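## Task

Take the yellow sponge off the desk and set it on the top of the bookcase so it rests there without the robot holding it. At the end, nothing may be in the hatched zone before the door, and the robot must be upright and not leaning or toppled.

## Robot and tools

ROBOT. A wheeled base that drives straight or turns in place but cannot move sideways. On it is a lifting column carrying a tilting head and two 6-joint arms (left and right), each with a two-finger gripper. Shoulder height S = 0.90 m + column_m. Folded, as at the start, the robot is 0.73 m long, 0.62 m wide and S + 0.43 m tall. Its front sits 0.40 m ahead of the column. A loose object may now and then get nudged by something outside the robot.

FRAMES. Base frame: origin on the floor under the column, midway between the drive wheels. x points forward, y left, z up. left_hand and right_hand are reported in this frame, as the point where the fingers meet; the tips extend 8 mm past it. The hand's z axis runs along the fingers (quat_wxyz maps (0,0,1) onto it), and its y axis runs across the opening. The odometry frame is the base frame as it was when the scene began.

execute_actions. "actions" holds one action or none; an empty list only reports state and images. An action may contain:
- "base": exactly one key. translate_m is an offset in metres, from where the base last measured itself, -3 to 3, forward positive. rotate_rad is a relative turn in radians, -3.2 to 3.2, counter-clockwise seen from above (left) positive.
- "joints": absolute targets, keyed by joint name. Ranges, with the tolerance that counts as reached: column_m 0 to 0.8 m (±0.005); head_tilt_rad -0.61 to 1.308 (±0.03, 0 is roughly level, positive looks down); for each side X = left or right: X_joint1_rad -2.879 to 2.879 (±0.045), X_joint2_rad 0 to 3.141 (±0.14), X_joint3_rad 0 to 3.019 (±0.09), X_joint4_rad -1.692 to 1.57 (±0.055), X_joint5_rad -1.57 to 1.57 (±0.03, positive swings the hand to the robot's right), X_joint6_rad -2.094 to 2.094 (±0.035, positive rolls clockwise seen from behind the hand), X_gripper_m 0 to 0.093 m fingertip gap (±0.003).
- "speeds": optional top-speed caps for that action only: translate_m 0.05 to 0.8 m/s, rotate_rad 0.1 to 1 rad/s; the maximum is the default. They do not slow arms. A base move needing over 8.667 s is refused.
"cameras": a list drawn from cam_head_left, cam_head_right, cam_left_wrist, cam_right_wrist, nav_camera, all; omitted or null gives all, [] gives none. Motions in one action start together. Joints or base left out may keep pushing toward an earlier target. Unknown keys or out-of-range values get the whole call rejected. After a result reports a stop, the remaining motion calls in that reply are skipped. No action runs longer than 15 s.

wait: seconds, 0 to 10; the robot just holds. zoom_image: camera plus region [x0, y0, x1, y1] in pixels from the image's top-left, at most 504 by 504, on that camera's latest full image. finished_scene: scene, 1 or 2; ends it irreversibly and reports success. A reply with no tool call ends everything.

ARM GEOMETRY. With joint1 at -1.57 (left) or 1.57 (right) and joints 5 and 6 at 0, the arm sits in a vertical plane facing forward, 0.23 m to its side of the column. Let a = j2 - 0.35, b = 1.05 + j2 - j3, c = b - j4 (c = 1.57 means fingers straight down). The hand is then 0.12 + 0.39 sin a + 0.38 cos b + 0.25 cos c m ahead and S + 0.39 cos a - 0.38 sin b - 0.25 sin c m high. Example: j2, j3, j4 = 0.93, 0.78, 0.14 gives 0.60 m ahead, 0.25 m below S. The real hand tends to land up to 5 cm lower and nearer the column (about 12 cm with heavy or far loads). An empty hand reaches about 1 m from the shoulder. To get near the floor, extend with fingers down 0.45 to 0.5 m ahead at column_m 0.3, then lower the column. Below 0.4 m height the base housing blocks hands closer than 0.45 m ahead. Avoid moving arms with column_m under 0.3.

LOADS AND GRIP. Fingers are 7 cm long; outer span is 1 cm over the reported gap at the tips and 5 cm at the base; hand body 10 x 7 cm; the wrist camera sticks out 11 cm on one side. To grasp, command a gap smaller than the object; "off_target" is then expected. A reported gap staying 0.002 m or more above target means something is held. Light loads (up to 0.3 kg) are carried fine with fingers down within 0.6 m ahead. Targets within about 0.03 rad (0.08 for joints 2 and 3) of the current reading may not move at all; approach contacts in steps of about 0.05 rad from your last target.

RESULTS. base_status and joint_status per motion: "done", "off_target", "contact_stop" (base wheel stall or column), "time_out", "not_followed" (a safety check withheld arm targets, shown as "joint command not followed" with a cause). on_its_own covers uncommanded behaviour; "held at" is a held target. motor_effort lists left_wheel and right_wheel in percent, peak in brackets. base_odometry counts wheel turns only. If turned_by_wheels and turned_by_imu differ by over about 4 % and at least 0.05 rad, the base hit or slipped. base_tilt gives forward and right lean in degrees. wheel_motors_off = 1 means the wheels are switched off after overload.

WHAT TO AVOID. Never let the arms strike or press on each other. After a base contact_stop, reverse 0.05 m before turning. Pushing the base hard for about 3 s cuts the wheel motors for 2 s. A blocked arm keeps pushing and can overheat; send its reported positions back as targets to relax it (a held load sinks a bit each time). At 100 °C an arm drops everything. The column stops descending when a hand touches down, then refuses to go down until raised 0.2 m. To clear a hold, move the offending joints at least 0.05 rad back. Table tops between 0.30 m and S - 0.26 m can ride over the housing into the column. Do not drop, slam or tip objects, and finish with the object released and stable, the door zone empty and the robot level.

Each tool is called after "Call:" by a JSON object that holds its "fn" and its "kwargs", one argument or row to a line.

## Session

Call:
{"fn": "execute_actions", "kwargs": {
  "actions": []
}}

Scene clock: 0.00 s.
base_odometry: x=+0.000 y=+0.000 heading=+0.000 (m, m, rad; odometry frame)
turned_by_wheels: +0.000 (rad since the last result)
turned_by_imu: +0.000 (rad since the last result)
base_tilt: forward=+0.2 right=+0.4 (deg)
base_status: not commanded
joint_positions: column_m=+0.556 head_tilt_rad=+0.860 left_joint1_rad=-1.553 left_joint2_rad=+0.862 left_joint3_rad=+0.397 left_joint4_rad=-0.960 left_joint5_rad=+0.005 left_joint6_rad=-0.087 left_gripper_m=+0.095 right_joint1_rad=+1.571 right_joint2_rad=+0.884 right_joint3_rad=+0.407 right_joint4_rad=-0.897 right_joint5_rad=-0.019 right_joint6_rad=-0.025 right_gripper_m=+0.095
joint_status: not commanded
wheel_motors_off: 0
motor_effort: left_wheel=+8 right_wheel=+3 (%)
left_hand: x=+0.1434 y=+0.2273 z=+1.2590 quat_wxyz=(+0.435, +0.048, -0.899, -0.022) (m; base frame)
right_hand: x=+0.1541 y=-0.2222 z=+1.2448 quat_wxyz=(+0.412, +0.007, -0.911, -0.014) (m; base frame)
pictures: cam_head_left, cam_head_right, cam_left_wrist, cam_right_wrist, nav_camera
camera_calibration (this result's frames):
cam_head_left: T_world_to_cam=[[-0.00610646, -0.999862, 0.0154446, 0.0142803], [-0.756615, -0.00547876, -0.653838, 1.05222], [0.653833, -0.0156782, -0.756477, 1.07006], [0, 0, 0, 1]] pos_world=[0.0965758, 0.0368198, 1.49724]
cam_head_right: T_world_to_cam=[[-0.0133404, -0.999539, 0.027267, -0.0852373], [-0.762359, -0.007478, -0.647111, 1.04815], [0.647017, -0.02942, -0.761908, 1.07473], [0, 0, 0, 1]] pos_world=[0.102561, -0.0457416, 1.49943]
cam_left_wrist: T_world_to_cam=[[0.0611374, -0.995342, -0.0745466, 0.310855], [-0.0487396, -0.0775743, 0.995794, -1.22374], [-0.996939, -0.057247, -0.0532553, 0.345471], [0, 0, 0, 1]] pos_world=[0.265764, 0.234253, 1.26016]
cam_right_wrist: T_world_to_cam=[[0.00148026, -0.999914, -0.0130521, -0.204726], [-0.109247, -0.0131357, 0.993928, -1.21954], [-0.994014, -0.0000453634, -0.109257, 0.414341], [0, 0, 0, 1]] pos_world=[0.278932, -0.220709, 1.25473]
Images, in order (width x height): cam_head_left 672x504, cam_head_right 672x504, cam_left_wrist 504x504, cam_right_wrist 504x504, nav_camera 672x504.

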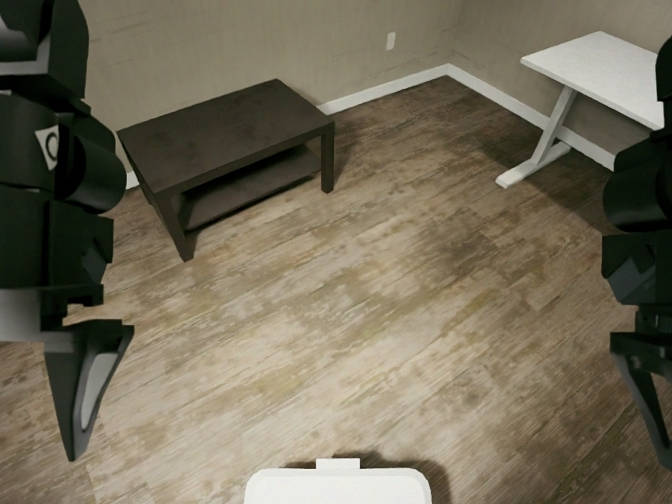

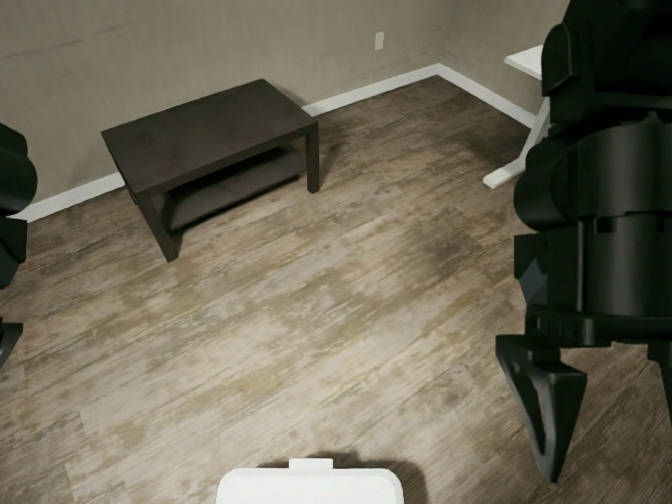

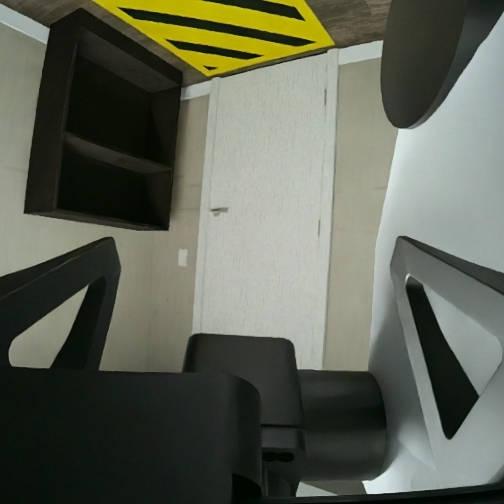

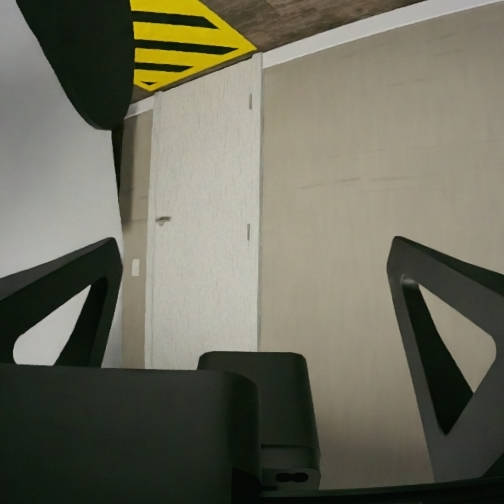

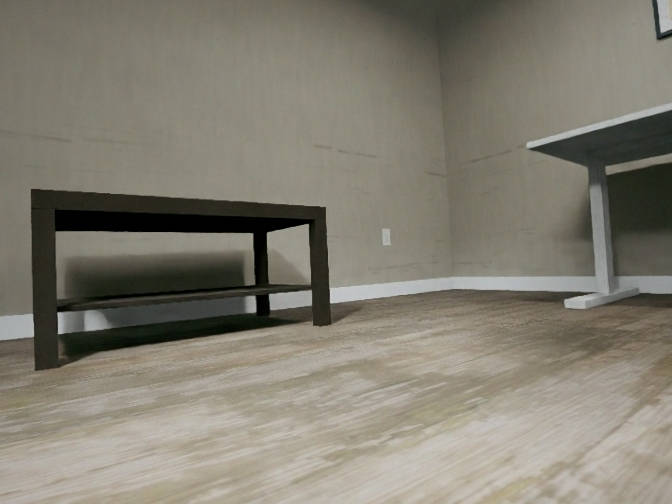

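Call:
{"fn": "execute_actions", "kwargs": {
  "actions": [
    {"base":{"rotate_rad":-0.9},"joints":{"head_tilt_rad":0.6}}
  ],
  "cameras": ["cam_head_left"]
}}

Scene clock: 6.57 s.
base_odometry: x=+0.000 y=+0.000 heading=-0.899 (m, m, rad; odometry frame)
turned_by_wheels: -0.899 (rad since the last result)
turned_by_imu: -0.887 (rad since the last result)
base_tilt: forward=+0.2 right=+0.4 (deg)
base_status: done
joint_positions: column_m=+0.556 head_tilt_rad=+0.617 left_joint1_rad=-1.553 left_joint2_rad=+0.862 left_joint3_rad=+0.398 left_joint4_rad=-0.960 left_joint5_rad=+0.005 left_joint6_rad=-0.087 left_gripper_m=+0.095 right_joint1_rad=+1.571 right_joint2_rad=+0.884 right_joint3_rad=+0.407 right_joint4_rad=-0.897 right_joint5_rad=-0.019 right_joint6_rad=-0.025 right_gripper_m=+0.095
joint_status: all done
wheel_motors_off: 0
motor_effort: left_wheel=+2(26) right_wheel=-2(22) (%)
left_hand: x=+0.1437 y=+0.2273 z=+1.2589 quat_wxyz=(+0.435, +0.048, -0.899, -0.022) (m; base frame)
right_hand: x=+0.1541 y=-0.2222 z=+1.2448 quat_wxyz=(+0.412, +0.007, -0.911, -0.014) (m; base frame)
pictures: cam_head_left
camera_calibration (this result's frames):
cam_head_left: T_world_to_cam=[[-0.00963359, -0.999862, 0.0135284, 0.0174109], [-0.577645, -0.00547876, -0.81627, 1.2937], [0.816231, -0.0156782, -0.577513, 0.786026], [0, 0, 0, 1]] pos_world=[0.105889, 0.0368198, 1.50971]
Images, in order (width x height): cam_head_left 672x504.

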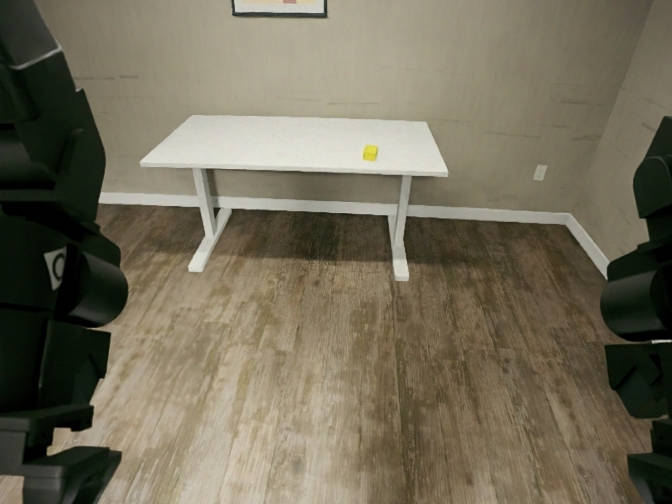

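Call:
{"fn": "execute_actions", "kwargs": {
  "actions": [
    {"base":{"translate_m":1.2},"joints":{"column_m":0.2,"head_tilt_rad":0.8,"right_joint1_rad":1.57,"right_joint2_rad":0.95,"right_joint3_rad":1.3,"right_joint4_rad":-0.87,"right_joint5_rad":0,"right_joint6_rad":0}}
  ],
  "cameras": ["cam_head_left"]
}}

Scene clock: 20.53 s.
base_odometry: x=+0.747 y=-0.940 heading=-0.899 (m, m, rad; odometry frame)
turned_by_wheels: +0.000 (rad since the last result)
turned_by_imu: +0.002 (rad since the last result)
base_tilt: forward=+0.3 right=+0.4 (deg)
base_status: done
joint_positions: column_m=+0.200 head_tilt_rad=+0.802 left_joint1_rad=-1.553 left_joint2_rad=+0.862 left_joint3_rad=+0.398 left_joint4_rad=-0.960 left_joint5_rad=+0.005 left_joint6_rad=-0.087 left_gripper_m=+0.095 right_joint1_rad=+1.571 right_joint2_rad=+0.953 right_joint3_rad=+1.268 right_joint4_rad=-0.874 right_joint5_rad=-0.003 right_joint6_rad=-0.007 right_gripper_m=+0.095
joint_status: all done
wheel_motors_off: 0
motor_effort: left_wheel=+1(44) right_wheel=-1(30) (%)
left_hand: x=+0.1441 y=+0.2273 z=+0.9031 quat_wxyz=(+0.434, +0.048, -0.899, -0.022) (m; base frame)
right_hand: x=+0.6187 y=-0.2250 z=+0.9174 quat_wxyz=(+0.018, +0.003, -1.000, -0.002) (m; base frame)
pictures: cam_head_left
camera_calibration (this result's frames):
cam_head_left: T_world_to_cam=[[-0.00698489, -0.999862, 0.0150677, 0.0202643], [-0.717745, -0.00547876, -0.696284, 0.86808], [0.696271, -0.0156782, -0.717608, 0.752787], [0, 0, 0, 1]] pos_world=[0.099058, 0.0368198, 1.14433]
Images, in order (width x height): cam_head_left 672x504.

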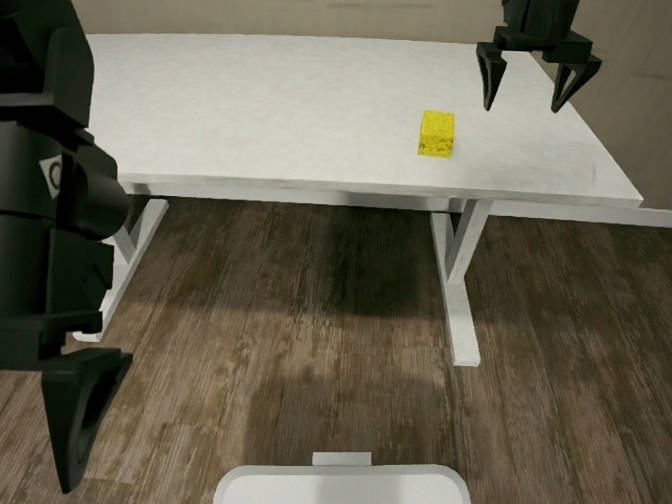

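Call:
{"fn": "execute_actions", "kwargs": {
  "actions": [
    {"base":{"translate_m":0.2},"joints":{"column_m":0.12,"right_joint5_rad":-0.18},"speeds":{"translate_m":0.3}}
  ],
  "cameras": ["cam_head_left","cam_right_wrist"]
}}

Scene clock: 32.27 s.
base_odometry: x=+0.871 y=-1.096 heading=-0.899 (m, m, rad; odometry frame)
turned_by_wheels: +0.000 (rad since the last result)
turned_by_imu: +0.000 (rad since the last result)
base_tilt: forward=+0.2 right=+0.3 (deg)
base_status: done
joint_positions: column_m=+0.120 head_tilt_rad=+0.802 left_joint1_rad=-1.553 left_joint2_rad=+0.861 left_joint3_rad=+0.397 left_joint4_rad=-0.960 left_joint5_rad=+0.005 left_joint6_rad=-0.087 left_gripper_m=+0.095 right_joint1_rad=+1.571 right_joint2_rad=+0.952 right_joint3_rad=+1.268 right_joint4_rad=-0.874 right_joint5_rad=-0.177 right_joint6_rad=-0.007 right_gripper_m=+0.095
joint_status: all done
wheel_motors_off: 0
motor_effort: left_wheel=+0(28) right_wheel=-1(24) (%)
left_hand: x=+0.1435 y=+0.2273 z=+0.8233 quat_wxyz=(+0.435, +0.048, -0.899, -0.022) (m; base frame)
right_hand: x=+0.6191 y=-0.1954 z=+0.8404 quat_wxyz=(+0.017, +0.002, -0.996, -0.088) (m; base frame)
pictures: cam_head_left, cam_right_wrist
camera_calibration (this result's frames):
cam_head_left: T_world_to_cam=[[-0.00698142, -0.999862, 0.0150693, 0.0214678], [-0.717905, -0.00547876, -0.696119, 0.8122], [0.696106, -0.0156782, -0.717768, 0.695561], [0, 0, 0, 1]] pos_world=[0.0990484, 0.0368198, 1.06432]
cam_right_wrist: T_world_to_cam=[[-0.0126542, -0.986411, -0.163809, -0.045736], [-0.79897, -0.0885293, 0.594819, -0.0187709], [-0.601238, 0.138405, -0.786992, 1.18583], [0, 0, 0, 1]] pos_world=[0.697387, -0.210901, 0.936909]
Images, in order (width x height): cam_head_left 672x504, cam_right_wrist 504x504.

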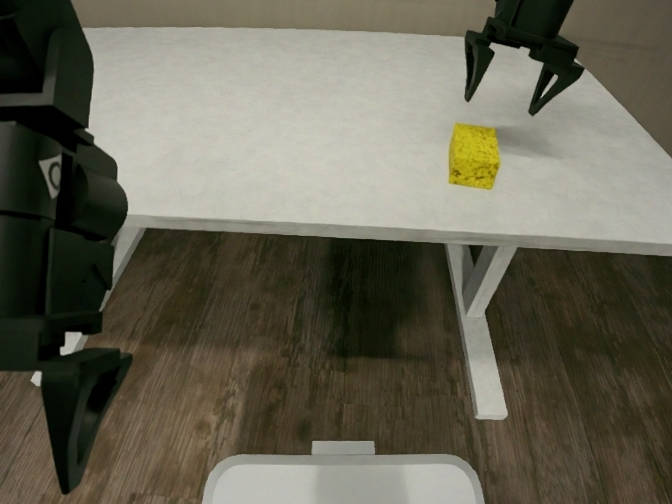

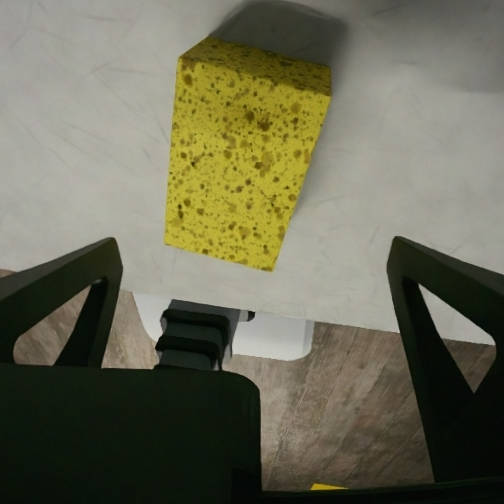

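Call:
{"fn": "execute_actions", "kwargs": {
  "actions": [
    {"joints":{"column_m":0.03}}
  ],
  "cameras": ["cam_head_left","cam_right_wrist"]
}}

Scene clock: 40.70 s.
base_odometry: x=+0.871 y=-1.096 heading=-0.899 (m, m, rad; odometry frame)
turned_by_wheels: +0.000 (rad since the last result)
turned_by_imu: -0.001 (rad since the last result)
base_tilt: forward=+0.3 right=+0.4 (deg)
base_status: not commanded
joint_positions: column_m=+0.030 head_tilt_rad=+0.802 left_joint1_rad=-1.553 left_joint2_rad=+0.861 left_joint3_rad=+0.397 left_joint4_rad=-0.960 left_joint5_rad=+0.005 left_joint6_rad=-0.087 left_gripper_m=+0.095 right_joint1_rad=+1.580 right_joint2_rad=+0.937 right_joint3_rad=+1.276 right_joint4_rad=-0.875 right_joint5_rad=-0.184 right_joint6_rad=-0.007 right_gripper_m=+0.095
joint_status: column_m contact_stop (moved -0.090 of -0.090)
wheel_motors_off: 0
motor_effort: left_wheel=+2(3) right_wheel=+0(1) (%)
left_hand: x=+0.1435 y=+0.2273 z=+0.7333 quat_wxyz=(+0.435, +0.048, -0.899, -0.022) (m; base frame)
right_hand: x=+0.6251 y=-0.1902 z=+0.7607 quat_wxyz=(+0.006, +0.005, -0.995, -0.096) (m; base frame)
pictures: cam_head_left, cam_right_wrist
camera_calibration (this result's frames):
cam_head_left: T_world_to_cam=[[-0.00698099, -0.999862, 0.0150695, 0.0228232], [-0.717925, -0.00547876, -0.696099, 0.749555], [0.696085, -0.0156782, -0.717788, 0.63101], [0, 0, 0, 1]] pos_world=[0.0990472, 0.0368198, 0.974352]
cam_right_wrist: T_world_to_cam=[[-0.00473825, -0.983771, -0.179365, -0.0462516], [-0.811058, -0.101141, 0.576155, 0.0532149], [-0.584946, 0.148206, -0.797417, 1.12558], [0, 0, 0, 1]] pos_world=[0.701342, -0.206935, 0.858597]
Images, in order (width x height): cam_head_left 672x504, cam_right_wrist 504x504.

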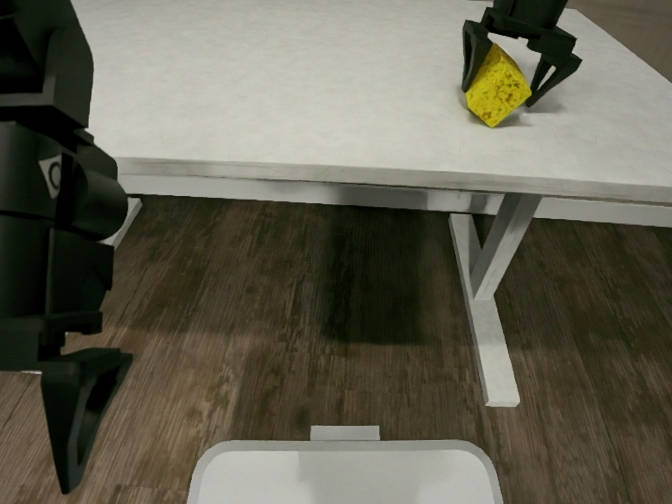

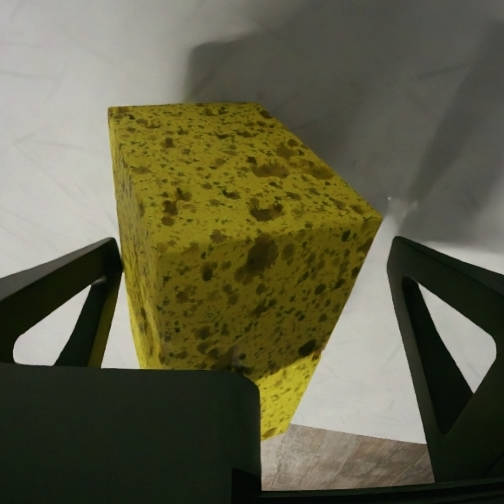

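Call:
{"fn": "execute_actions", "kwargs": {
  "actions": [
    {"joints":{"right_gripper_m":0.02}}
  ],
  "cameras": ["cam_head_left","cam_right_wrist"]
}}

Scene clock: 44.77 s.
base_odometry: x=+0.871 y=-1.096 heading=-0.899 (m, m, rad; odometry frame)
turned_by_wheels: +0.000 (rad since the last result)
turned_by_imu: -0.001 (rad since the last result)
base_tilt: forward=+0.2 right=+0.4 (deg)
base_status: not commanded
joint_positions: column_m=+0.030 head_tilt_rad=+0.802 left_joint1_rad=-1.553 left_joint2_rad=+0.861 left_joint3_rad=+0.397 left_joint4_rad=-0.960 left_joint5_rad=+0.005 left_joint6_rad=-0.087 left_gripper_m=+0.095 right_joint1_rad=+1.579 right_joint2_rad=+0.937 right_joint3_rad=+1.276 right_joint4_rad=-0.875 right_joint5_rad=-0.183 right_joint6_rad=-0.007 right_gripper_m=+0.043
joint_status: right_gripper_m off_target (ended at +0.043, target +0.020)
wheel_motors_off: 0
motor_effort: left_wheel=-1(2) right_wheel=-1(1) (%)
left_hand: x=+0.1435 y=+0.2273 z=+0.7333 quat_wxyz=(+0.435, +0.048, -0.899, -0.022) (m; base frame)
right_hand: x=+0.6251 y=-0.1906 z=+0.7606 quat_wxyz=(+0.006, +0.005, -0.995, -0.095) (m; base frame)
pictures: cam_head_left, cam_right_wrist
camera_calibration (this result's frames):
cam_head_left: T_world_to_cam=[[-0.00698099, -0.999862, 0.0150695, 0.0228232], [-0.717925, -0.00547876, -0.696099, 0.749555], [0.696085, -0.0156782, -0.717788, 0.63101], [0, 0, 0, 1]] pos_world=[0.0990472, 0.0368198, 0.974352]
cam_right_wrist: T_world_to_cam=[[-0.0049105, -0.984034, -0.177914, -0.0476543], [-0.811079, -0.100148, 0.576299, 0.0533052], [-0.584916, 0.147132, -0.797637, 1.12554], [0, 0, 0, 1]] pos_world=[0.701345, -0.207158, 0.858573]
Images, in order (width x height): cam_head_left 672x504, cam_right_wrist 504x504.

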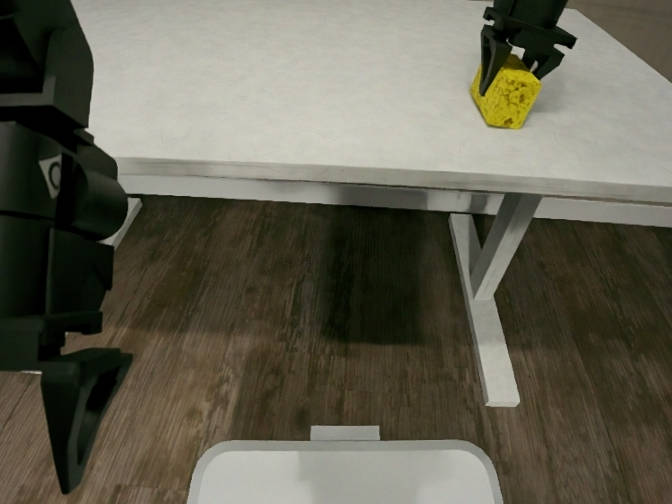

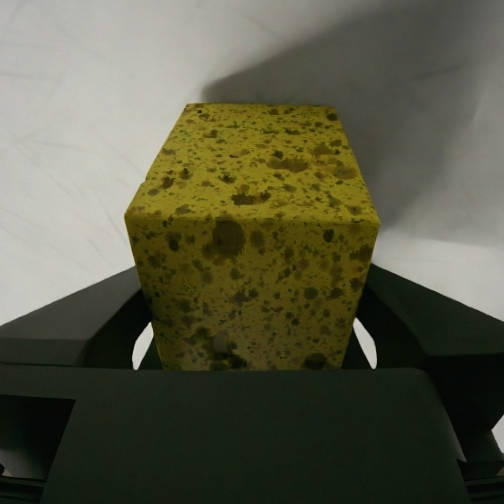

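Call:
{"fn": "execute_actions", "kwargs": {
  "actions": [
    {"joints":{"column_m":0.55,"head_tilt_rad":0.45}}
  ],
  "cameras": []
}}

Call:
{"fn": "execute_actions", "kwargs": {
  "actions": [
    {"base":{"translate_m":-0.6}}
  ],
  "cameras": []
}}

Call:
{"fn": "execute_actions", "kwargs": {
  "actions": [
    {"base":{"rotate_rad":-2.8}}
  ],
  "cameras": ["cam_head_left","cam_right_wrist"]
}}

Scene clock: 61.07 s.
base_odometry: x=+0.871 y=-1.096 heading=-0.899 (m, m, rad; odometry frame)
turned_by_wheels: +0.000 (rad since the last result)
turned_by_imu: -0.002 (rad since the last result)
base_tilt: forward=+0.3 right=+0.3 (deg)
base_status: not commanded
joint_positions: column_m=+0.550 head_tilt_rad=+0.468 left_joint1_rad=-1.553 left_joint2_rad=+0.861 left_joint3_rad=+0.397 left_joint4_rad=-0.960 left_joint5_rad=+0.005 left_joint6_rad=-0.087 left_gripper_m=+0.095 right_joint1_rad=+1.579 right_joint2_rad=+0.937 right_joint3_rad=+1.276 right_joint4_rad=-0.875 right_joint5_rad=-0.183 right_joint6_rad=-0.007 right_gripper_m=+0.043
joint_status: all done
wheel_motors_off: 0
motor_effort: left_wheel=+1(0) right_wheel=-1(2) (%)
left_hand: x=+0.1435 y=+0.2273 z=+1.2531 quat_wxyz=(+0.435, +0.048, -0.899, -0.022) (m; base frame)
right_hand: x=+0.6250 y=-0.1906 z=+1.2803 quat_wxyz=(+0.006, +0.005, -0.995, -0.095) (m; base frame)
pictures: none
No camera images: the call's "cameras" was empty. Leave "cameras" out to get every camera's image.

Scene clock: 63.77 s.
base_odometry: x=+0.497 y=-0.627 heading=-0.897 (m, m, rad; odometry frame)
turned_by_wheels: +0.002 (rad since the last result)
turned_by_imu: -0.001 (rad since the last result)
base_tilt: forward=+0.2 right=+0.4 (deg)
base_status: done
joint_positions: column_m=+0.550 head_tilt_rad=+0.468 left_joint1_rad=-1.553 left_joint2_rad=+0.860 left_joint3_rad=+0.394 left_joint4_rad=-0.960 left_joint5_rad=+0.005 left_joint6_rad=-0.087 left_gripper_m=+0.095 right_joint1_rad=+1.579 right_joint2_rad=+0.938 right_joint3_rad=+1.276 right_joint4_rad=-0.875 right_joint5_rad=-0.183 right_joint6_rad=-0.007 right_gripper_m=+0.043
joint_status: not commanded
wheel_motors_off: 0
motor_effort: left_wheel=+1(35) right_wheel=-2(26) (%)
left_hand: x=+0.1420 y=+0.2272 z=+1.2537 quat_wxyz=(+0.436, +0.048, -0.899, -0.022) (m; base frame)
right_hand: x=+0.6251 y=-0.1907 z=+1.2799 quat_wxyz=(+0.006, +0.005, -0.995, -0.095) (m; base frame)
pictures: none
No camera images: the call's "cameras" was empty. Leave "cameras" out to get every camera's image.

Scene clock: 67.87 s.
base_odometry: x=+0.497 y=-0.627 heading=+2.586 (m, m, rad; odometry frame)
turned_by_wheels: -2.799 (rad since the last result)
turned_by_imu: -2.757 (rad since the last result)
base_tilt: forward=+0.2 right=+0.3 (deg)
base_status: done
joint_positions: column_m=+0.550 head_tilt_rad=+0.468 left_joint1_rad=-1.553 left_joint2_rad=+0.860 left_joint3_rad=+0.397 left_joint4_rad=-0.960 left_joint5_rad=+0.005 left_joint6_rad=-0.087 left_gripper_m=+0.095 right_joint1_rad=+1.574 right_joint2_rad=+0.938 right_joint3_rad=+1.276 right_joint4_rad=-0.875 right_joint5_rad=-0.182 right_joint6_rad=-0.007 right_gripper_m=+0.043
joint_status: not commanded
wheel_motors_off: 0
motor_effort: left_wheel=+1(38) right_wheel=-3(31) (%)
left_hand: x=+0.1437 y=+0.2273 z=+1.2532 quat_wxyz=(+0.434, +0.048, -0.899, -0.022) (m; base frame)
right_hand: x=+0.6251 y=-0.1930 z=+1.2797 quat_wxyz=(+0.006, +0.004, -0.996, -0.092) (m; base frame)
pictures: cam_head_left, cam_right_wrist
camera_calibration (this result's frames):
cam_head_left: T_world_to_cam=[[-0.0115408, -0.999862, 0.0119429, 0.02002], [-0.449649, -0.00547876, -0.893188, 1.40069], [0.893131, -0.0156782, -0.449524, 0.582242], [0, 0, 0, 1]] pos_world=[0.110033, 0.0368198, 1.51257]
cam_right_wrist: T_world_to_cam=[[-0.00759416, -0.984962, -0.172606, 0.0370602], [-0.81112, -0.0948838, 0.577132, -0.246027], [-0.584831, 0.144387, -0.798201, 1.54009], [0, 0, 0, 1]] pos_world=[0.701416, -0.20921, 1.37769]
Images, in order (width x height): cam_head_left 672x504, cam_right_wrist 504x504.

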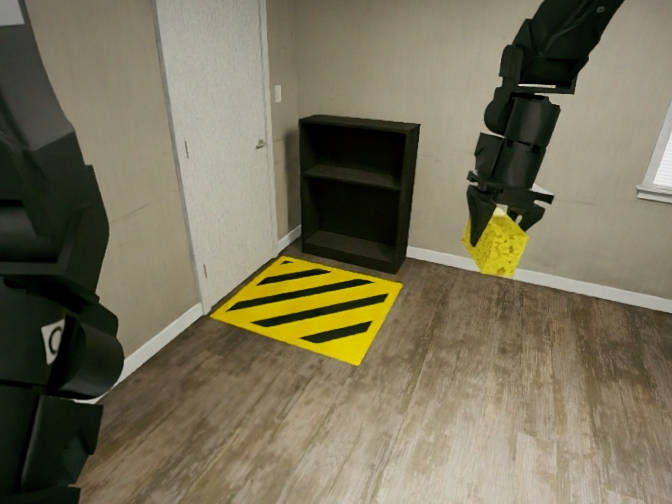

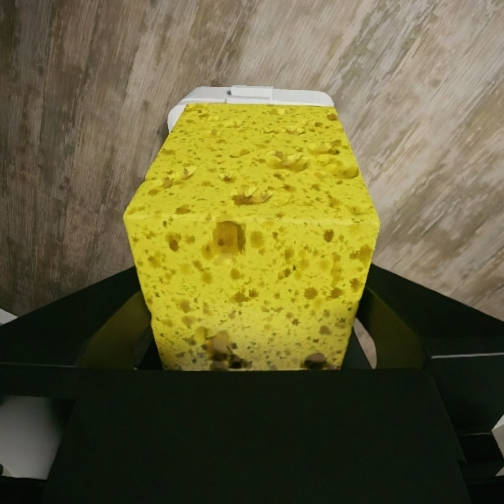

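Call:
{"fn": "execute_actions", "kwargs": {
  "actions": [
    {"base":{"rotate_rad":0.22}}
  ],
  "cameras": []
}}

Call:
{"fn": "execute_actions", "kwargs": {
  "actions": [
    {"base":{"translate_m":2.05}}
  ],
  "cameras": []
}}

Call:
{"fn": "execute_actions", "kwargs": {
  "actions": [
    {"base":{"rotate_rad":-0.68}}
  ],
  "cameras": ["cam_head_left","nav_camera"]
}}

Scene clock: 81.13 s.
base_odometry: x=+0.497 y=-0.627 heading=+2.806 (m, m, rad; odometry frame)
turned_by_wheels: +0.219 (rad since the last result)
turned_by_imu: +0.216 (rad since the last result)
base_tilt: forward=+0.2 right=+0.4 (deg)
base_status: done
joint_positions: column_m=+0.550 head_tilt_rad=+0.468 left_joint1_rad=-1.553 left_joint2_rad=+0.860 left_joint3_rad=+0.397 left_joint4_rad=-0.960 left_joint5_rad=+0.005 left_joint6_rad=-0.087 left_gripper_m=+0.095 right_joint1_rad=+1.574 right_joint2_rad=+0.938 right_joint3_rad=+1.276 right_joint4_rad=-0.875 right_joint5_rad=-0.182 right_joint6_rad=-0.007 right_gripper_m=+0.043
joint_status: not commanded
wheel_motors_off: 0
motor_effort: left_wheel=-4(23) right_wheel=+0(23) (%)
left_hand: x=+0.1435 y=+0.2273 z=+1.2532 quat_wxyz=(+0.435, +0.048, -0.899, -0.022) (m; base frame)
right_hand: x=+0.6251 y=-0.1930 z=+1.2797 quat_wxyz=(+0.006, +0.004, -0.996, -0.092) (m; base frame)
pictures: none
No camera images: the call's "cameras" was empty. Leave "cameras" out to get every camera's image.

Scene clock: 86.90 s.
base_odometry: x=-1.435 y=+0.048 heading=+2.805 (m, m, rad; odometry frame)
turned_by_wheels: -0.001 (rad since the last result)
turned_by_imu: +0.003 (rad since the last result)
base_tilt: forward=+0.2 right=+0.7 (deg)
base_status: done
joint_positions: column_m=+0.550 head_tilt_rad=+0.468 left_joint1_rad=-1.533 left_joint2_rad=+0.749 left_joint3_rad=+0.213 left_joint4_rad=-0.954 left_joint5_rad=+0.005 left_joint6_rad=-0.088 left_gripper_m=+0.095 right_joint1_rad=+1.574 right_joint2_rad=+0.939 right_joint3_rad=+1.276 right_joint4_rad=-0.874 right_joint5_rad=-0.182 right_joint6_rad=-0.007 right_gripper_m=+0.043
joint_status: not commanded
wheel_motors_off: 0
motor_effort: left_wheel=+10(30) right_wheel=+10(42) (%)
left_hand: x=+0.0675 y=+0.2288 z=+1.2848 quat_wxyz=(+0.464, +0.056, -0.884, -0.028) (m; base frame)
right_hand: x=+0.6251 y=-0.1931 z=+1.2791 quat_wxyz=(+0.007, +0.004, -0.996, -0.092) (m; base frame)
pictures: none
No camera images: the call's "cameras" was empty. Leave "cameras" out to get every camera's image.

Scene clock: 89.00 s.
base_odometry: x=-1.435 y=+0.048 heading=+2.125 (m, m, rad; odometry frame)
turned_by_wheels: -0.679 (rad since the last result)
turned_by_imu: -0.668 (rad since the last result)
base_tilt: forward=+0.2 right=+0.3 (deg)
base_status: done
joint_positions: column_m=+0.550 head_tilt_rad=+0.468 left_joint1_rad=-1.547 left_joint2_rad=+0.856 left_joint3_rad=+0.401 left_joint4_rad=-0.954 left_joint5_rad=+0.005 left_joint6_rad=-0.088 left_gripper_m=+0.095 right_joint1_rad=+1.573 right_joint2_rad=+0.942 right_joint3_rad=+1.277 right_joint4_rad=-0.874 right_joint5_rad=-0.182 right_joint6_rad=-0.007 right_gripper_m=+0.043
joint_status: not commanded
wheel_motors_off: 0
motor_effort: left_wheel=+4(64) right_wheel=-2(36) (%)
left_hand: x=+0.1476 y=+0.2285 z=+1.2515 quat_wxyz=(+0.428, +0.050, -0.902, -0.023) (m; base frame)
right_hand: x=+0.6252 y=-0.1933 z=+1.2782 quat_wxyz=(+0.007, +0.003, -0.996, -0.092) (m; base frame)
pictures: cam_head_left, nav_camera
camera_calibration (this result's frames):
cam_head_left: T_world_to_cam=[[-0.0115465, -0.999862, 0.0119374, 0.0200288], [-0.449223, -0.00547876, -0.893403, 1.401], [0.893345, -0.0156782, -0.449098, 0.581576], [0, 0, 0, 1]] pos_world=[0.110044, 0.0368198, 1.5126]
Images, in order (width x height): cam_head_left 672x504, nav_camera 672x504.

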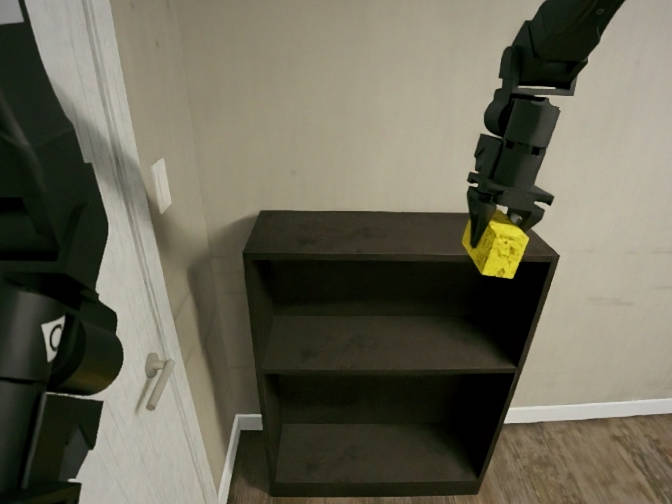

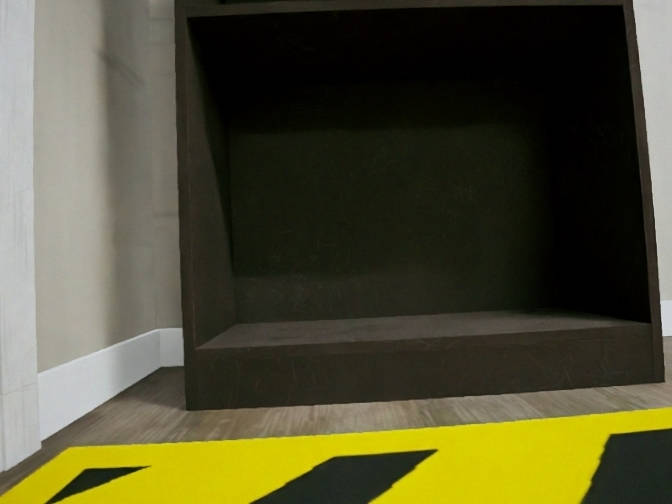

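Call:
{"fn": "execute_actions", "kwargs": {
  "actions": [
    {"base":{"translate_m":0.37},"speeds":{"translate_m":0.3}}
  ],
  "cameras": []
}}

Call:
{"fn": "execute_actions", "kwargs": {
  "actions": [
    {"joints":{"column_m":0.42,"head_tilt_rad":0.6}}
  ],
  "cameras": ["cam_head_left","cam_right_wrist"]
}}

Scene clock: 105.47 s.
base_odometry: x=-1.630 y=+0.363 heading=+2.125 (m, m, rad; odometry frame)
turned_by_wheels: +0.000 (rad since the last result)
turned_by_imu: +0.000 (rad since the last result)
base_tilt: forward=+0.2 right=+0.4 (deg)
base_status: done
joint_positions: column_m=+0.550 head_tilt_rad=+0.468 left_joint1_rad=-1.547 left_joint2_rad=+0.856 left_joint3_rad=+0.397 left_joint4_rad=-0.954 left_joint5_rad=+0.005 left_joint6_rad=-0.088 left_gripper_m=+0.095 right_joint1_rad=+1.573 right_joint2_rad=+0.942 right_joint3_rad=+1.277 right_joint4_rad=-0.874 right_joint5_rad=-0.182 right_joint6_rad=-0.007 right_gripper_m=+0.043
joint_status: not commanded
wheel_motors_off: 0
motor_effort: left_wheel=+3(42) right_wheel=-1(29) (%)
left_hand: x=+0.1456 y=+0.2285 z=+1.2521 quat_wxyz=(+0.429, +0.050, -0.901, -0.023) (m; base frame)
right_hand: x=+0.6252 y=-0.1933 z=+1.2782 quat_wxyz=(+0.007, +0.003, -0.996, -0.092) (m; base frame)
pictures: none
No camera images: the call's "cameras" was empty. Leave "cameras" out to get every camera's image.

Scene clock: 106.10 s.
base_odometry: x=-1.630 y=+0.363 heading=+2.125 (m, m, rad; odometry frame)
turned_by_wheels: +0.000 (rad since the last result)
turned_by_imu: +0.000 (rad since the last result)
base_tilt: forward=+0.2 right=+0.3 (deg)
base_status: not commanded
joint_positions: column_m=+0.550 head_tilt_rad=+0.603 left_joint1_rad=-1.547 left_joint2_rad=+0.856 left_joint3_rad=+0.397 left_joint4_rad=-0.954 left_joint5_rad=+0.005 left_joint6_rad=-0.088 left_gripper_m=+0.095 right_joint1_rad=+1.573 right_joint2_rad=+0.942 right_joint3_rad=+1.277 right_joint4_rad=-0.874 right_joint5_rad=-0.182 right_joint6_rad=-0.007 right_gripper_m=+0.043
joint_status: column_m contact_stop (moved +0.000 of -0.130); the others done
wheel_motors_off: 0
on_its_own: column_m is held at +0.550, not at your +0.420, since a contact_stop
motor_effort: left_wheel=-1(1) right_wheel=-1(0) (%)
left_hand: x=+0.1456 y=+0.2285 z=+1.2521 quat_wxyz=(+0.429, +0.050, -0.901, -0.023) (m; base frame)
right_hand: x=+0.6252 y=-0.1933 z=+1.2782 quat_wxyz=(+0.007, +0.003, -0.996, -0.092) (m; base frame)
pictures: cam_head_left, cam_right_wrist
camera_calibration (this result's frames):
cam_head_left: T_world_to_cam=[[-0.00982598, -0.999862, 0.0133893, 0.0177128], [-0.565919, -0.00547876, -0.824443, 1.30092], [0.824402, -0.0156782, -0.565787, 0.764248], [0, 0, 0, 1]] pos_world=[0.106341, 0.0368198, 1.5047]
cam_right_wrist: T_world_to_cam=[[-0.00822912, -0.985073, -0.171941, 0.0360086], [-0.810274, -0.0941946, 0.578432, -0.247175], [-0.585994, 0.144079, -0.797404, 1.5386], [0, 0, 0, 1]] pos_world=[0.70163, -0.209493, 1.37605]
Images, in order (width x height): cam_head_left 672x504, cam_right_wrist 504x504.

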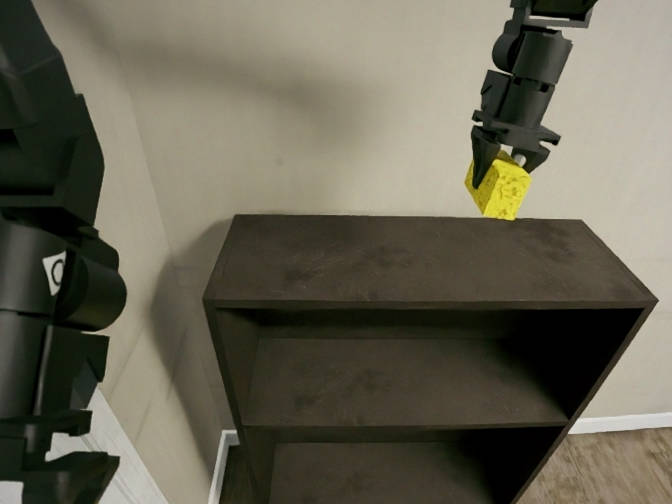

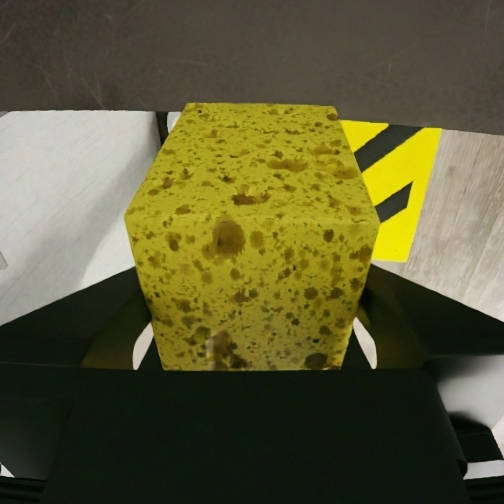

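Call:
{"fn": "execute_actions", "kwargs": {
  "actions": [
    {"base":{"translate_m":0.13},"joints":{"column_m":0.76},"speeds":{"translate_m":0.2}}
  ],
  "cameras": []
}}

Call:
{"fn": "execute_actions", "kwargs": {
  "actions": [
    {"joints":{"column_m":0.42}}
  ],
  "cameras": ["cam_head_left","cam_right_wrist"]
}}

Scene clock: 117.23 s.
base_odometry: x=-1.698 y=+0.474 heading=+2.125 (m, m, rad; odometry frame)
turned_by_wheels: +0.000 (rad since the last result)
turned_by_imu: -0.001 (rad since the last result)
base_tilt: forward=+0.2 right=+0.4 (deg)
base_status: done
joint_positions: column_m=+0.760 head_tilt_rad=+0.604 left_joint1_rad=-1.547 left_joint2_rad=+0.856 left_joint3_rad=+0.397 left_joint4_rad=-0.954 left_joint5_rad=+0.005 left_joint6_rad=-0.088 left_gripper_m=+0.095 right_joint1_rad=+1.573 right_joint2_rad=+0.942 right_joint3_rad=+1.277 right_joint4_rad=-0.874 right_joint5_rad=-0.182 right_joint6_rad=-0.007 right_gripper_m=+0.043
joint_status: all done
wheel_motors_off: 0
motor_effort: left_wheel=-2(30) right_wheel=+0(25) (%)
left_hand: x=+0.1456 y=+0.2285 z=+1.4621 quat_wxyz=(+0.429, +0.050, -0.901, -0.023) (m; base frame)
right_hand: x=+0.6252 y=-0.1933 z=+1.4880 quat_wxyz=(+0.007, +0.003, -0.996, -0.092) (m; base frame)
pictures: none
No camera images: the call's "cameras" was empty. Leave "cameras" out to get every camera's image.

Scene clock: 122.20 s.
base_odometry: x=-1.698 y=+0.474 heading=+2.125 (m, m, rad; odometry frame)
turned_by_wheels: +0.000 (rad since the last result)
turned_by_imu: -0.001 (rad since the last result)
base_tilt: forward=+0.2 right=+0.3 (deg)
base_status: not commanded
joint_positions: column_m=+0.420 head_tilt_rad=+0.604 left_joint1_rad=-1.547 left_joint2_rad=+0.856 left_joint3_rad=+0.397 left_joint4_rad=-0.954 left_joint5_rad=+0.005 left_joint6_rad=-0.088 left_gripper_m=+0.095 right_joint1_rad=+1.573 right_joint2_rad=+0.942 right_joint3_rad=+1.277 right_joint4_rad=-0.874 right_joint5_rad=-0.182 right_joint6_rad=-0.007 right_gripper_m=+0.043
joint_status: all done
wheel_motors_off: 0
motor_effort: left_wheel=-1(1) right_wheel=+0(0) (%)
left_hand: x=+0.1456 y=+0.2285 z=+1.1223 quat_wxyz=(+0.429, +0.050, -0.901, -0.023) (m; base frame)
right_hand: x=+0.6252 y=-0.1933 z=+1.1481 quat_wxyz=(+0.007, +0.003, -0.996, -0.092) (m; base frame)
pictures: cam_head_left, cam_right_wrist
camera_calibration (this result's frames):
cam_head_left: T_world_to_cam=[[-0.0098139, -0.999862, 0.0133981, 0.0194383], [-0.566662, -0.00547876, -0.823932, 1.19319], [0.823892, -0.0156782, -0.56653, 0.691855], [0, 0, 0, 1]] pos_world=[0.106312, 0.0368198, 1.3748]
cam_right_wrist: T_world_to_cam=[[-0.00829392, -0.985073, -0.171938, 0.0136867], [-0.810053, -0.0941949, 0.578741, -0.172506], [-0.586298, 0.144079, -0.79718, 1.43481], [0, 0, 0, 1]] pos_world=[0.701601, -0.209492, 1.24599]
Images, in order (width x height): cam_head_left 672x504, cam_right_wrist 504x504.

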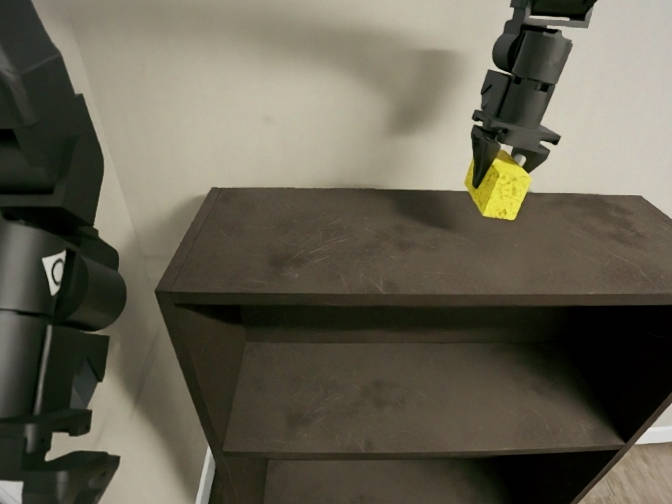

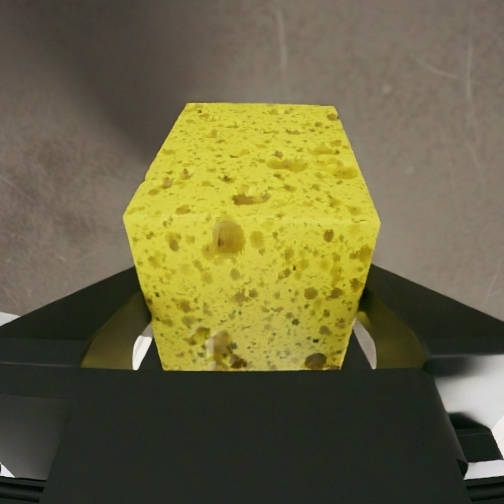

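Call:
{"fn": "execute_actions", "kwargs": {
  "actions": [
    {"joints":{"column_m":0.385}}
  ],
  "cameras": ["cam_head_left"]
}}

Call:
{"fn": "execute_actions", "kwargs": {
  "actions": [
    {"joints":{"right_gripper_m":0.093}}
  ],
  "cameras": []
}}

Call:
{"fn": "execute_actions", "kwargs": {
  "actions": [
    {"joints":{"column_m":0.52}}
  ],
  "cameras": ["cam_head_left"]
}}

Call:
{"fn": "execute_actions", "kwargs": {
  "actions": [
    {"base":{"translate_m":-1.7},"joints":{"head_tilt_rad":0.45}}
  ],
  "cameras": ["cam_head_left","nav_camera"]
}}

Scene clock: 137.67 s.
base_odometry: x=-1.698 y=+0.474 heading=+2.125 (m, m, rad; odometry frame)
turned_by_wheels: +0.000 (rad since the last result)
turned_by_imu: -0.001 (rad since the last result)
base_tilt: forward=+0.3 right=+0.3 (deg)
base_status: not commanded
joint_positions: column_m=+0.385 head_tilt_rad=+0.604 left_joint1_rad=-1.547 left_joint2_rad=+0.856 left_joint3_rad=+0.397 left_joint4_rad=-0.954 left_joint5_rad=+0.005 left_joint6_rad=-0.088 left_gripper_m=+0.095 right_joint1_rad=+1.573 right_joint2_rad=+0.942 right_joint3_rad=+1.277 right_joint4_rad=-0.874 right_joint5_rad=-0.182 right_joint6_rad=-0.007 right_gripper_m=+0.043
joint_status: all done
wheel_motors_off: 0
motor_effort: left_wheel=-3(2) right_wheel=+0(0) (%)
left_hand: x=+0.1456 y=+0.2285 z=+1.0872 quat_wxyz=(+0.429, +0.050, -0.901, -0.023) (m; base frame)
right_hand: x=+0.6252 y=-0.1933 z=+1.1131 quat_wxyz=(+0.007, +0.003, -0.996, -0.092) (m; base frame)
pictures: cam_head_left
camera_calibration (this result's frames):
cam_head_left: T_world_to_cam=[[-0.0098139, -0.999862, 0.0133982, 0.0199075], [-0.566662, -0.00547876, -0.823932, 1.16433], [0.823892, -0.0156782, -0.56653, 0.672012], [0, 0, 0, 1]] pos_world=[0.106312, 0.0368198, 1.33978]
Images, in order (width x height): cam_head_left 672x504.

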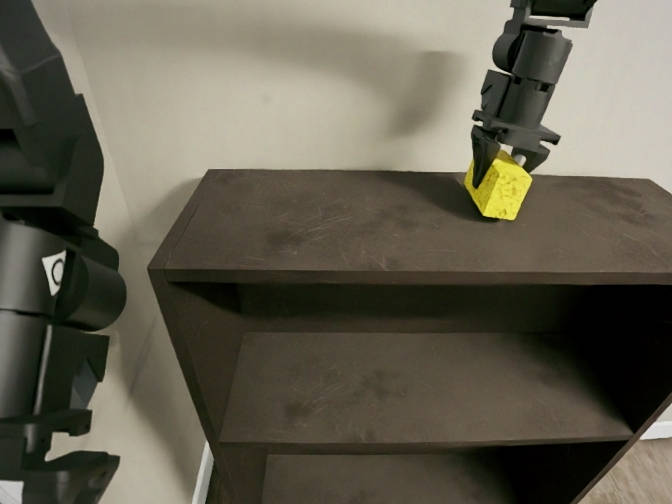

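Scene clock: 138.33 s.
base_odometry: x=-1.698 y=+0.474 heading=+2.125 (m, m, rad; odometry frame)
turned_by_wheels: +0.000 (rad since the last result)
turned_by_imu: +0.000 (rad since the last result)
base_tilt: forward=+0.3 right=+0.4 (deg)
base_status: not commanded
joint_positions: column_m=+0.385 head_tilt_rad=+0.604 left_joint1_rad=-1.547 left_joint2_rad=+0.856 left_joint3_rad=+0.397 left_joint4_rad=-0.954 left_joint5_rad=+0.005 left_joint6_rad=-0.088 left_gripper_m=+0.095 right_joint1_rad=+1.573 right_joint2_rad=+0.942 right_joint3_rad=+1.277 right_joint4_rad=-0.874 right_joint5_rad=-0.182 right_joint6_rad=-0.007 right_gripper_m=+0.093
joint_status: all done
wheel_motors_off: 0
motor_effort: left_wheel=-1(1) right_wheel=+1(0) (%)
left_hand: x=+0.1456 y=+0.2285 z=+1.0872 quat_wxyz=(+0.429, +0.050, -0.901, -0.023) (m; base frame)
right_hand: x=+0.6252 y=-0.1933 z=+1.1131 quat_wxyz=(+0.007, +0.003, -0.996, -0.092) (m; base frame)
pictures: none
No camera images: the call's "cameras" was empty. Leave "cameras" out to get every camera's image.

Scene clock: 140.70 s.
base_odometry: x=-1.698 y=+0.474 heading=+2.125 (m, m, rad; odometry frame)
turned_by_wheels: +0.000 (rad since the last result)
turned_by_imu: -0.001 (rad since the last result)
base_tilt: forward=+0.3 right=+0.4 (deg)
base_status: not commanded
joint_positions: column_m=+0.520 head_tilt_rad=+0.604 left_joint1_rad=-1.547 left_joint2_rad=+0.856 left_joint3_rad=+0.397 left_joint4_rad=-0.954 left_joint5_rad=+0.005 left_joint6_rad=-0.088 left_gripper_m=+0.095 right_joint1_rad=+1.573 right_joint2_rad=+0.942 right_joint3_rad=+1.277 right_joint4_rad=-0.874 right_joint5_rad=-0.182 right_joint6_rad=-0.007 right_gripper_m=+0.093
joint_status: all done
wheel_motors_off: 0
motor_effort: left_wheel=+0(0) right_wheel=+0(1) (%)
left_hand: x=+0.1456 y=+0.2285 z=+1.2221 quat_wxyz=(+0.429, +0.050, -0.901, -0.023) (m; base frame)
right_hand: x=+0.6252 y=-0.1933 z=+1.2480 quat_wxyz=(+0.007, +0.003, -0.996, -0.092) (m; base frame)
pictures: cam_head_left
camera_calibration (this result's frames):
cam_head_left: T_world_to_cam=[[-0.00981385, -0.999862, 0.0133982, 0.0181004], [-0.566665, -0.00547876, -0.82393, 1.27545], [0.82389, -0.0156782, -0.566533, 0.748427], [0, 0, 0, 1]] pos_world=[0.106312, 0.0368198, 1.47465]
Images, in order (width x height): cam_head_left 672x504.

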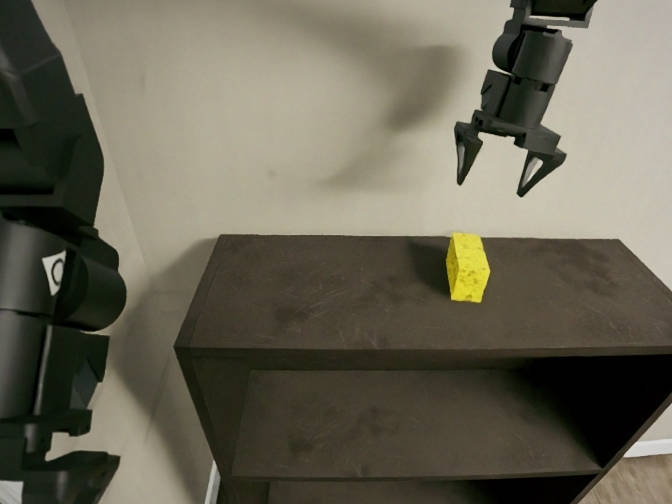

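Scene clock: 144.93 s.
base_odometry: x=-0.803 y=-0.972 heading=+2.125 (m, m, rad; odometry frame)
turned_by_wheels: +0.000 (rad since the last result)
turned_by_imu: -0.006 (rad since the last result)
base_tilt: forward=+0.1 right=+0.3 (deg)
base_status: done
joint_positions: column_m=+0.520 head_tilt_rad=+0.468 left_joint1_rad=-1.547 left_joint2_rad=+0.856 left_joint3_rad=+0.395 left_joint4_rad=-0.954 left_joint5_rad=+0.005 left_joint6_rad=-0.088 left_gripper_m=+0.095 right_joint1_rad=+1.573 right_joint2_rad=+0.942 right_joint3_rad=+1.277 right_joint4_rad=-0.874 right_joint5_rad=-0.182 right_joint6_rad=-0.007 right_gripper_m=+0.093
joint_status: all done
wheel_motors_off: 0
motor_effort: left_wheel=-2(34) right_wheel=+0(33) (%)
left_hand: x=+0.1444 y=+0.2284 z=+1.2225 quat_wxyz=(+0.430, +0.050, -0.901, -0.023) (m; base frame)
right_hand: x=+0.6252 y=-0.1933 z=+1.2480 quat_wxyz=(+0.007, +0.003, -0.996, -0.092) (m; base frame)
pictures: cam_head_left, nav_camera
camera_calibration (this result's frames):
cam_head_left: T_world_to_cam=[[-0.0115399, -0.999862, 0.0119438, 0.0203769], [-0.449713, -0.00547876, -0.893156, 1.37386], [0.893099, -0.0156782, -0.449588, 0.568857], [0, 0, 0, 1]] pos_world=[0.110031, 0.0368198, 1.48258]
Images, in order (width x height): cam_head_left 672x504, nav_camera 672x504.

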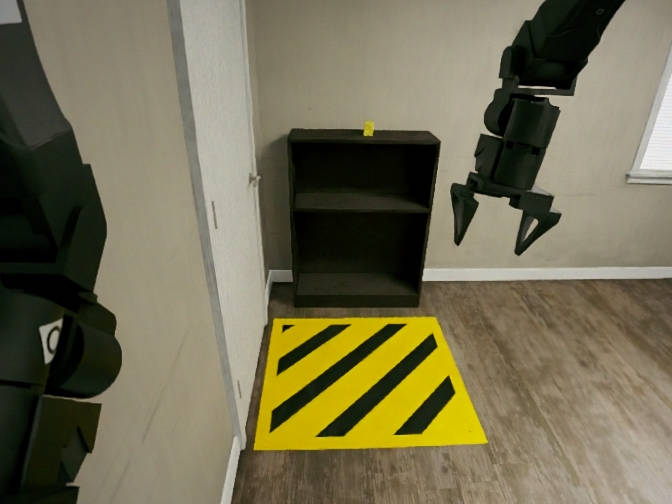

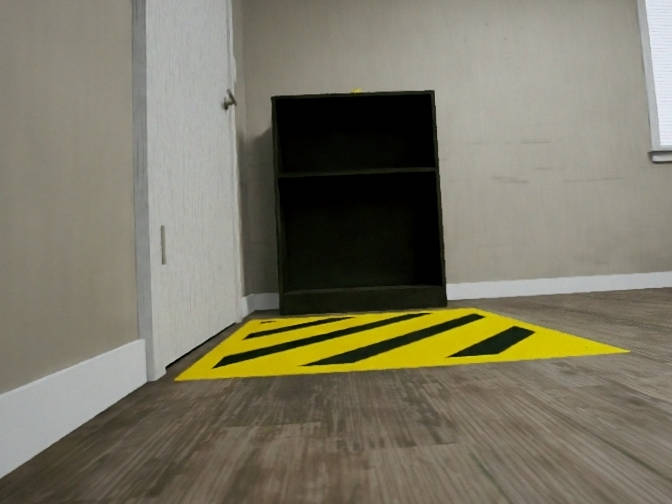

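Call:
{"fn": "finished_scene", "kwargs": {
  "scene": 2
}}

The scene is finished: the task was done.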